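## Task

Make the calendar read 02 on its front face, the side facing the robot that carries the month name, with both digits the right way up. Both cubes must rest flat in the tray by themselves, not held by the robot, and the gripper must release them and move away at the end.

## Robot and tools

Robot: a single arm with five joints and a two-finger parallel gripper. Joint order from base outward, with ranges in rad: waist -6.283 to 6.283, shoulder -2.059 to 2.094, elbow -3.927 to 0.192, wrist pitch -1.693 to 3.142, wrist roll -6.283 to 6.283. The waist spins the whole arm about its base axis, the next three joints bend within one vertical plane through that axis, and the roll joint twists the gripper. The fingers can therefore only point inside the plane containing the base axis and the hand; they can never be aimed sideways out of it. Tilted grasps held along a straight path often end held or off_target.

Frame: the scene frame has its origin on the table surface under the arm base, +z up, +y to the left when looking along +x. The base itself may be slightly tilted. Positions are in metres, orientations are quaternions written w first (qw, qx, qy, qz). In the gripper's own frame the fingers extend along +z and close along y. end_effector_position is the point between the pads when closed, about 2 cm short of the fingertips; closing pushes the tips roughly 10 mm further along +z. Reported hand position gets less accurate at long reach.

Row format: every motion command uses one row of 8 numbers: x, y, z, qw, qx, qy, qz, opening. The first seven are an absolute target pose for the gripper in the scene frame (not an offset). opening runs from -1 (closed) to +1 (fully open, 0.084 m).

execute_actions(actions): actions is a list of actions; each action is a list of 1 to 15 rows, each row lasting one control step of 1/30 s. If fewer than 15 rows are given, the last row is repeated to fill the action. An empty list simply returns the current state and images. Any target more than 0.6 m from the gripper's position at the start of its action, measured along any gripper axis, is refused; if the first action fails this (checked against the last reported state) or any action is malformed, nothing moves.

move(target, speed, blocking): target is one 8-number row as above, an absolute pose. The gripper follows a straight line to it lasting 0.5 to 10 s (cut off at 10 s). speed is the top path speed in m/s, 0.002 to 0.5, default 0.25; rotation is capped at twice that value in rad/s. The opening is applied at the start. The path does not avoid obstacles, the hand may lag, drift and overshoot speed, particularly with the arm stretched out. Faster moves and targets set deeper past a contact push harder. blocking=false returns after 0.5 s while the arm keeps going; then check with wait(0) and do not send rows or new moves until a result shows it has ended (or call stop). The result adds a move: line giving the ending (done, off_target, moving, held, fault) and limits: paced means the sent pose was clipped; limits=held means a check blocked some steps, after which the arm may speed up a lot. Distance from target is also given.

wait(seconds): 0 to 10 s, holds the last command and returns state and images; returns early if a running move finishes.

stop(): brakes a running move; the arm needs some distance to stop; the fingers are not stopped.

zoom_image(camera, region): camera is cam_head_left, cam_head_right or cam_wrist (each 896x504); region is [x0, y0, x1, y1] in pixels from the top-left, at most 504 by 504. Useful for reading digits on the cubes.

finished_scene(scene): ends the given scene number permanently and reports success; the robot first holds your last command. Do this only after releasing the cubes and backing away.

Controller behaviour: each step the commanded pose is clipped to 70 mm and 16 degrees from the measured pose, so far targets are approached in pieces and may end short or turned; after an action the arm only continues to the last clipped pose, so send the remainder next. Joint targets are limited to 3.14 rad/s with 0.16 s to ramp up. The elbow never goes fully straight. Hand target in a result is the pose currently being driven toward. A pose unreachable line means the clearance check (which includes any mount under the base) altered or blocked the command.

Results: the state line shows end_effector_position, end_effector_quat_wxyz and linear/angular velocities (m/s, rad/s). grip_measured is the actual finger opening on the -1..1 scale. To keep hold of a cube, command an opening well under grip_measured; the gap sets squeeze force (about 24 N per pad limit for objects up to ~6 cm). Sending back grip_measured still presses lightly. Fast closing can squeeze too hard and pop the fingers open.

Hazards: contact torque reaching a joint's load limit (waist 45.5, shoulder 45.5, elbow 27.3, wrist pitch 18.2, wrist roll 18.2 N m, held weight included) triggers a fault: the arm backs off, freezes 10 s and drops the rest of the call. Holding loads warms motors; a MOTOR HOT line appears at 65 °C and at 80 °C an OVER-TEMPERATURE FAULT brakes the arm until cool. Random brief tugs on held parts or nudges to loose ones can happen. Never knock or place anything off the table, avoid dropping cubes, slamming into the tray or pressing hard; lower gently, leave cubes flat in the tray, open, and lift clear.

Each tool is called as name(argument=value, ...) on one line, values as JSON.

## Session

execute_actions(actions=[])

Scene clock: 0.00 s.
end_effector_position=(+0.2069, +0.3979, +0.3430) grip_measured=+1.00 end_effector_quat_wxyz=(-0.192, +0.592, +0.559, +0.548) end_effector_velocity=(-0.000, +0.000, +0.000) end_effector_angular_velocity=(+0.001, +0.000, +0.000)
Joint positions: [ 1.121 -0.449 -0.178 -0.604 -0.422  0.084]
Joint velocities: [ 0.001 -0.    -0.     0.     0.001  0.   ]
Motor temperatures (°C, as the motors report them): [27 31 29 34 33]
Hand target: +0.207, +0.398, +0.343; -0.192, +0.592, +0.559, +0.548

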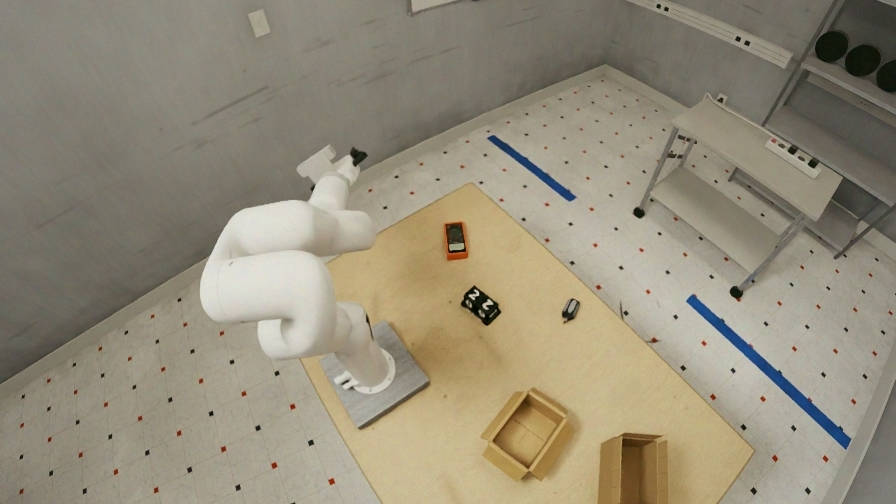

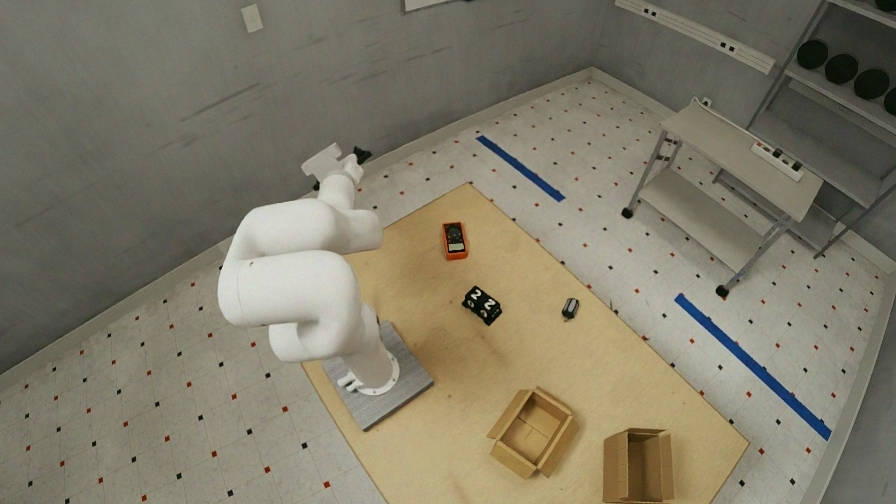

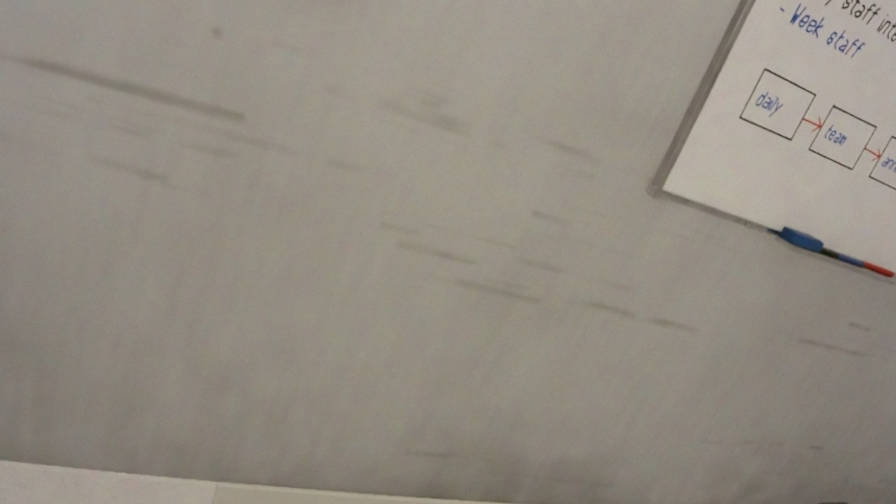

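zoom_image(camera="cam_head_left", region=[440, 275, 520, 335])

move(target=[0.25,0,0.25,0,0.924,0,0.383,1])

Region (440, 275, 520, 335) of cam_head_left's 896x504 image, scaled by 6.300, with more detail than that image has; it fills the top 378 rows of this view, and the rest is white.

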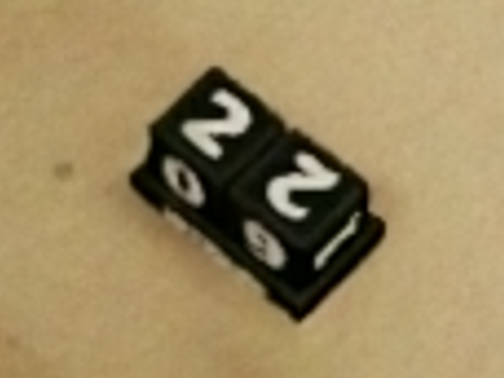

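Scene clock: 3.47 s.
end_effector_position=(+0.2496, +0.0004, +0.2509) grip_measured=+1.00 end_effector_quat_wxyz=(-0.006, +0.938, +0.002, +0.347) end_effector_velocity=(+0.000, -0.002, -0.000) end_effector_angular_velocity=(-0.002, +0.000, -0.005)
Joint positions: [ 0.037 -2.059  0.191  1.159  0.     0.084]
Joint velocities: [-0.007 -0.     0.001 -0.001 -0.003 -0.   ]
Motor temperatures (°C, as the motors report them): [27 31 30 34 33]
Hand target: +0.250, +0.000, +0.250; -0.005, +0.938, +0.002, +0.347
Off the commanded pose: 0.001 m, 4 deg.
joint sent to its limit — the command would take joint 2 (shoulder) past its lower limit, so that joint was sent only as far as its limit.
move: off_target

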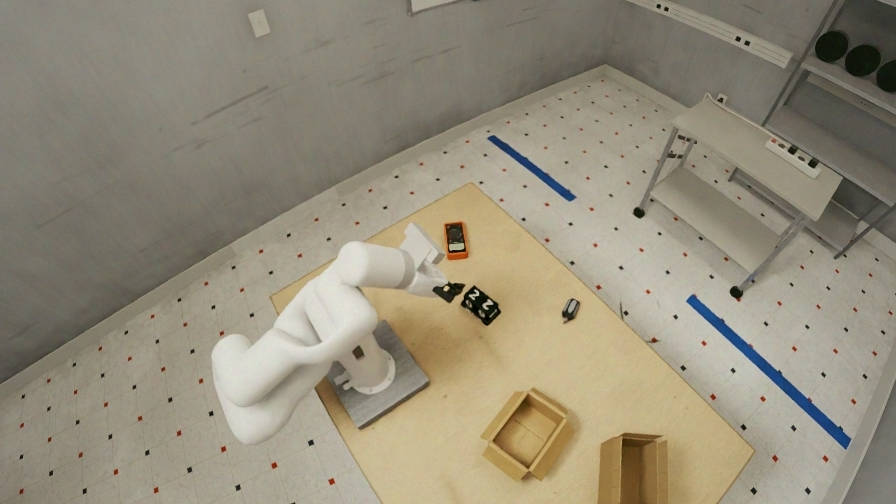

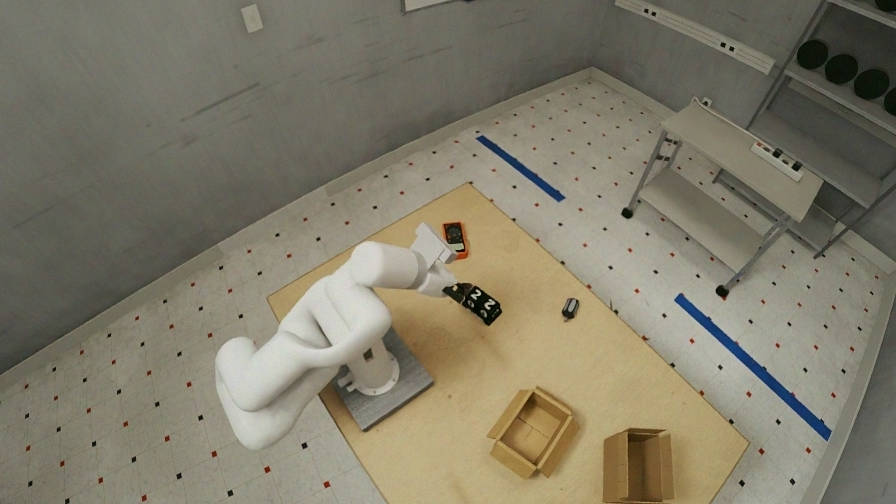

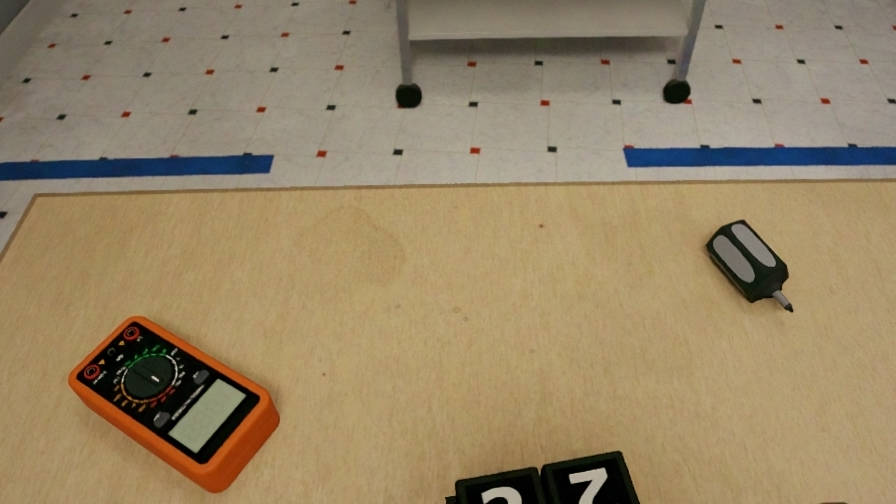

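move(target=[0.33,-0.03,0.25,0,1,0,0,1])

Scene clock: 5.47 s.
end_effector_position=(+0.3292, -0.0301, +0.2505) grip_measured=+1.00 end_effector_quat_wxyz=(-0.004, +1.000, +0.000, +0.001) end_effector_velocity=(+0.001, -0.000, -0.000) end_effector_angular_velocity=(+0.001, +0.008, +0.001)
Joint positions: [-0.058 -0.495 -0.63   1.124 -0.086  0.084]
Joint velocities: [-0.001  0.011 -0.01   0.007 -0.002 -0.   ]
Motor temperatures (°C, as the motors report them): [27 31 30 34 33]
Hand target: +0.329, -0.030, +0.250; -0.004, +1.000, +0.000, +0.000
Off the commanded pose: 0.001 m, 0 deg.
move: done

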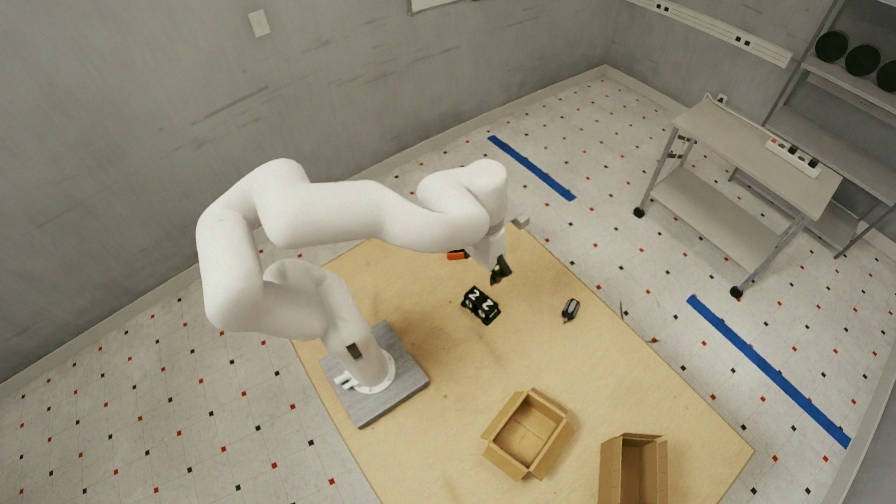

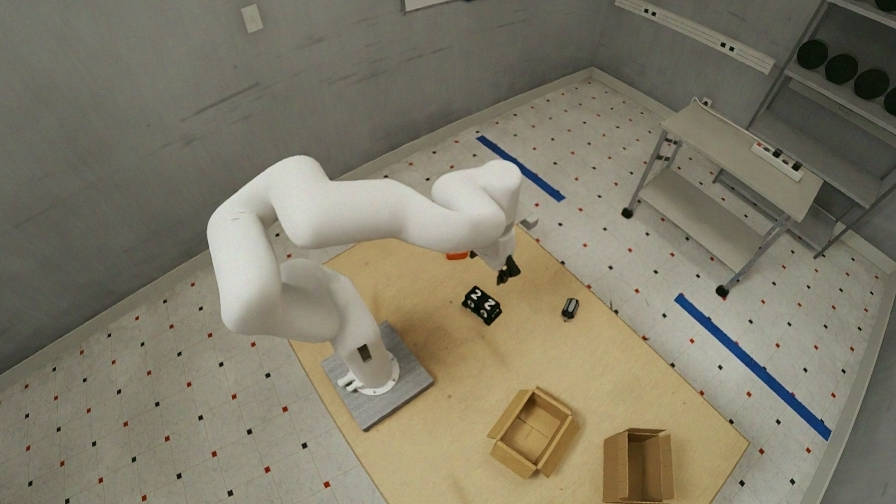

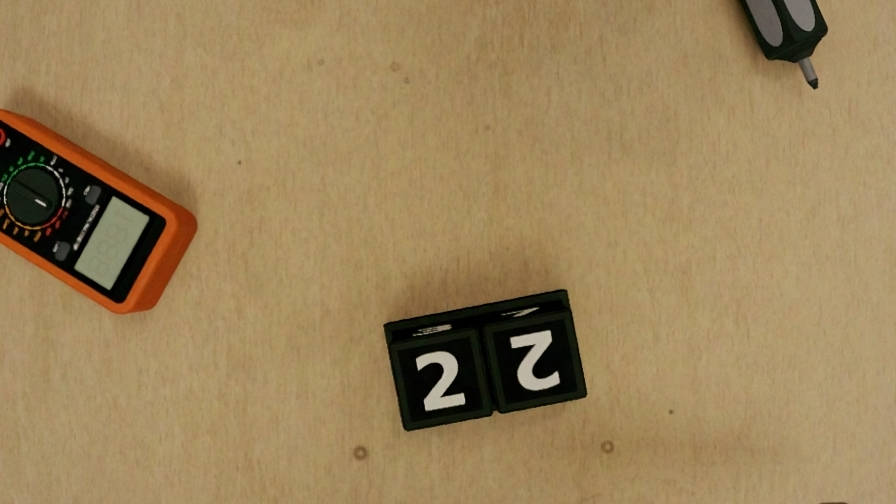

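move(target=[0.35,-0.072,0.2,0,0.772,-0.636,0,1])

Scene clock: 8.77 s.
end_effector_position=(+0.3499, -0.0719, +0.2001) grip_measured=+1.00 end_effector_quat_wxyz=(-0.004, +0.772, -0.636, -0.002) end_effector_velocity=(+0.000, -0.000, -0.000) end_effector_angular_velocity=(+0.000, +0.001, -0.009)
Joint positions: [-0.171 -0.331 -0.612  0.942  1.179  0.084]
Joint velocities: [-0.001  0.001 -0.    -0.     0.008 -0.   ]
Motor temperatures (°C, as the motors report them): [27 31 30 34 33]
Hand target: +0.350, -0.072, +0.200; -0.004, +0.772, -0.636, -0.002
Off the commanded pose: 0.000 m, 0 deg.
move: done

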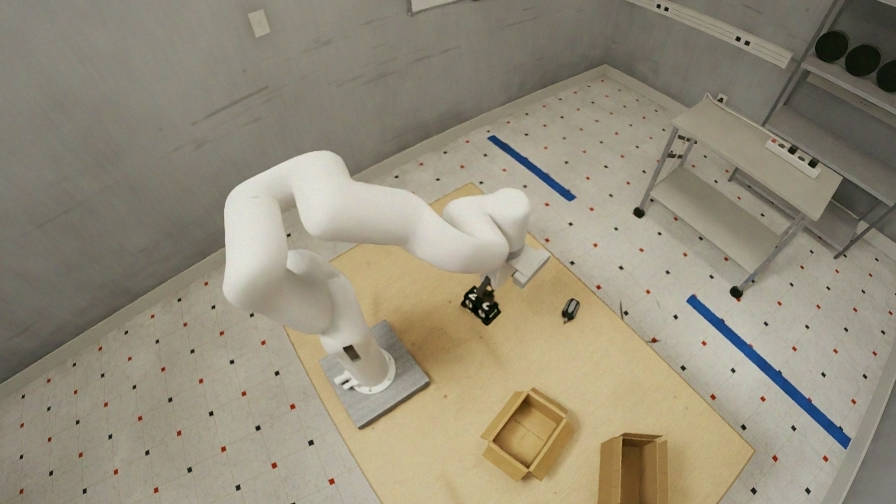

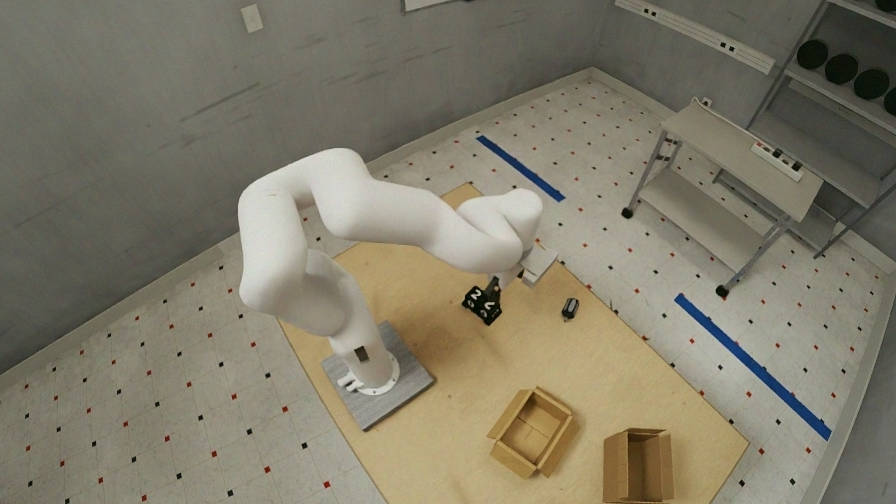

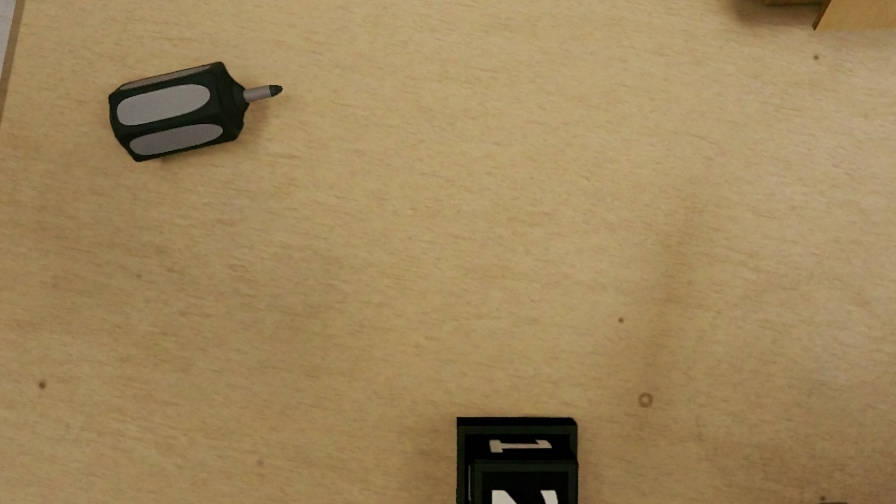

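move(target=[0.347,-0.037,0.1,0,0.772,-0.636,0,1])

move(target=[0.347,-0.037,0.045,0,0.772,-0.636,0,1], speed=0.08)

move(target=[0.347,-0.037,0.045,0,0.772,-0.636,0,-0.5])

zoom_image(camera="cam_head_left", region=[420, 250, 540, 340])

Scene clock: 9.97 s.
end_effector_position=(+0.3473, -0.0372, +0.1006) grip_measured=+1.00 end_effector_quat_wxyz=(-0.004, +0.772, -0.636, -0.002) end_effector_velocity=(-0.001, +0.001, -0.003) end_effector_angular_velocity=(+0.000, +0.004, +0.001)
Joint positions: [-0.077 -0.125 -0.467  0.592  1.273  0.084]
Joint velocities: [ 0.002  0.008  0.002 -0.005  0.001 -0.   ]
Motor temperatures (°C, as the motors report them): [27 31 30 34 33]
Hand target: +0.347, -0.037, +0.100; -0.004, +0.772, -0.636, -0.002
Off the commanded pose: 0.001 m, 0 deg.
move: done

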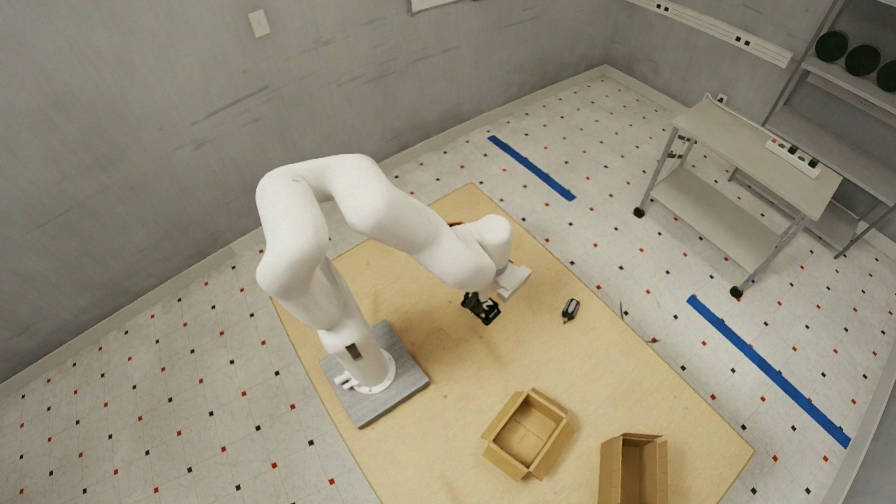

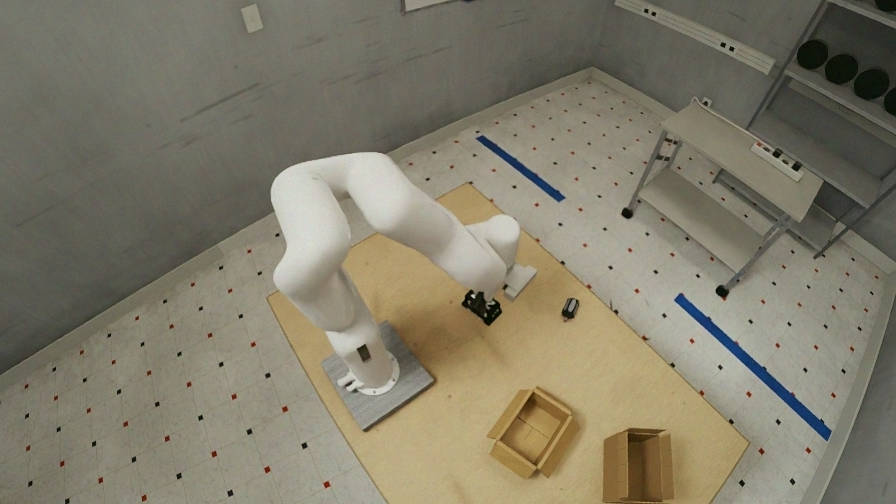

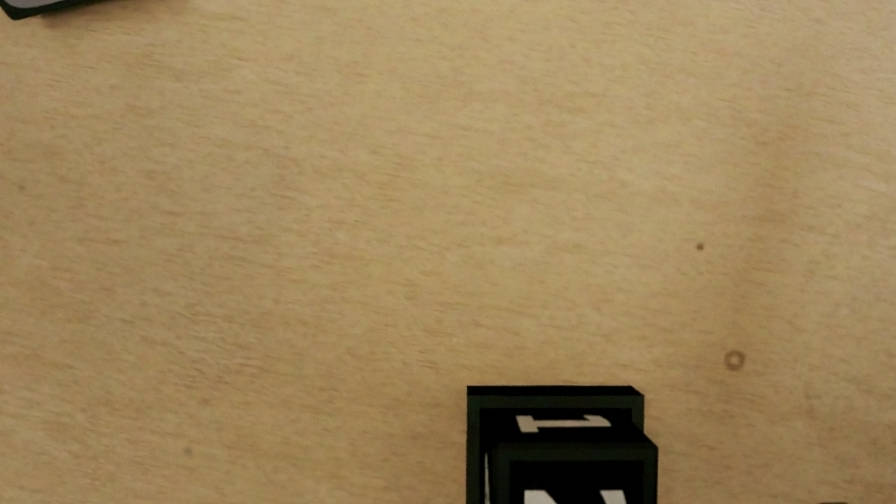

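Scene clock: 11.03 s.
end_effector_position=(+0.3472, -0.0370, +0.0454) grip_measured=+1.00 end_effector_quat_wxyz=(-0.004, +0.772, -0.636, -0.002) end_effector_velocity=(-0.000, +0.000, -0.002) end_effector_angular_velocity=(+0.000, +0.001, -0.000)
Joint positions: [-0.078  0.064 -0.452  0.388  1.272  0.084]
Joint velocities: [ 0.     0.007  0.    -0.006  0.     0.   ]
Motor temperatures (°C, as the motors report them): [27 31 30 34 33]
Hand target: +0.347, -0.037, +0.045; -0.004, +0.772, -0.636, -0.002
Off the commanded pose: 0.000 m, 0 deg.
move: done

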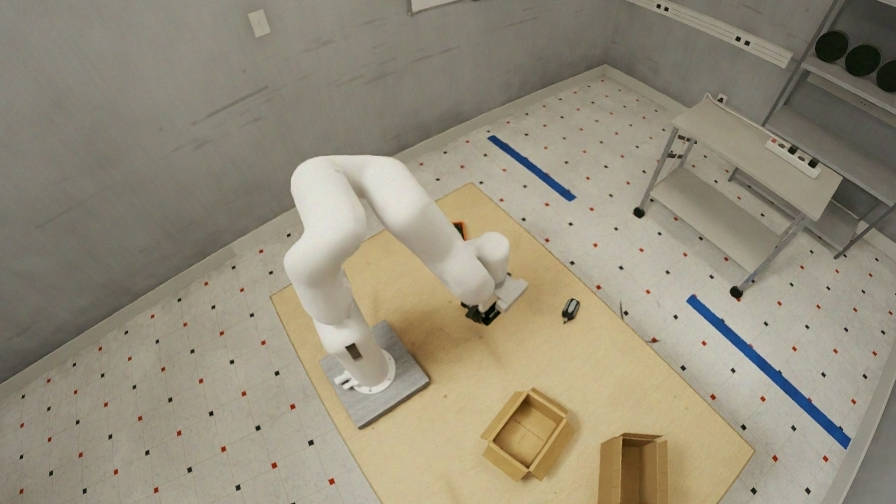

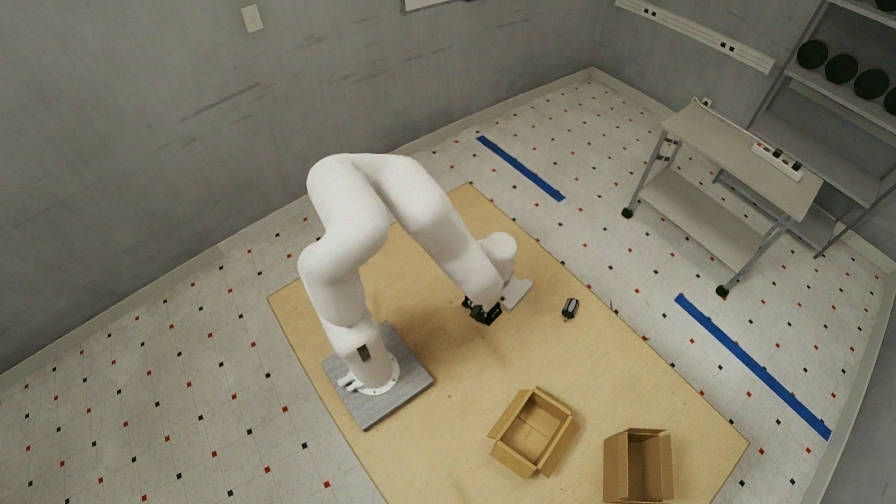

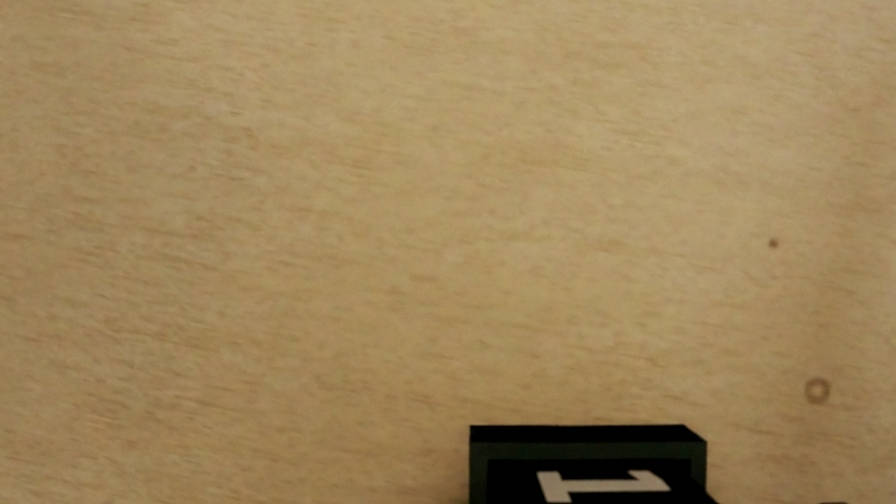

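Scene clock: 11.73 s.
end_effector_position=(+0.3473, -0.0370, +0.0453) grip_measured=+0.00 end_effector_quat_wxyz=(-0.004, +0.772, -0.636, -0.002) end_effector_velocity=(-0.000, -0.001, -0.000) end_effector_angular_velocity=(+0.000, +0.000, -0.003)
Joint positions: [-0.078  0.064 -0.453  0.388  1.272  0.044]
Joint velocities: [-0.002  0.001 -0.    -0.001  0.001  0.   ]
Motor temperatures (°C, as the motors report them): [27 31 30 34 33]
Hand target: +0.347, -0.037, +0.045; -0.004, +0.772, -0.636, -0.002
Off the commanded pose: 0.000 m, 0 deg.
move: done

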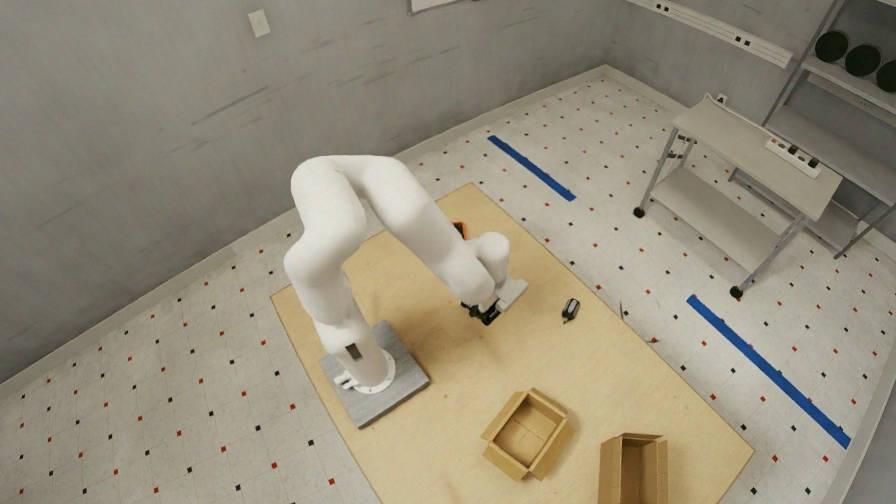

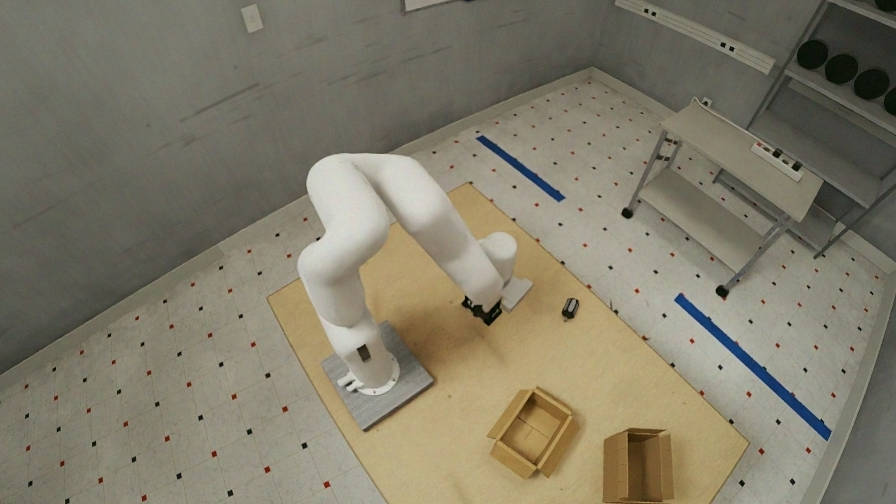

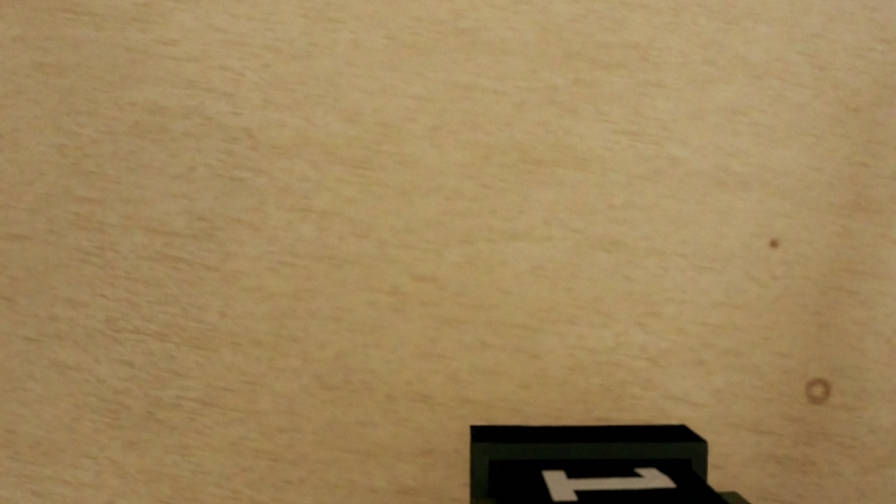

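Region (420, 250, 540, 340) of cam_head_left's 896x504 image, scaled by 4.200, with more detail than that image has; it fills the top 378 rows of this view, and the rest is white.

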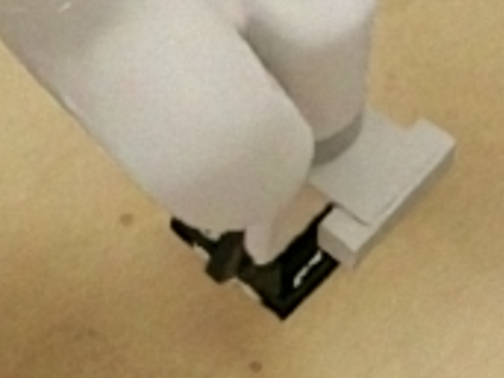

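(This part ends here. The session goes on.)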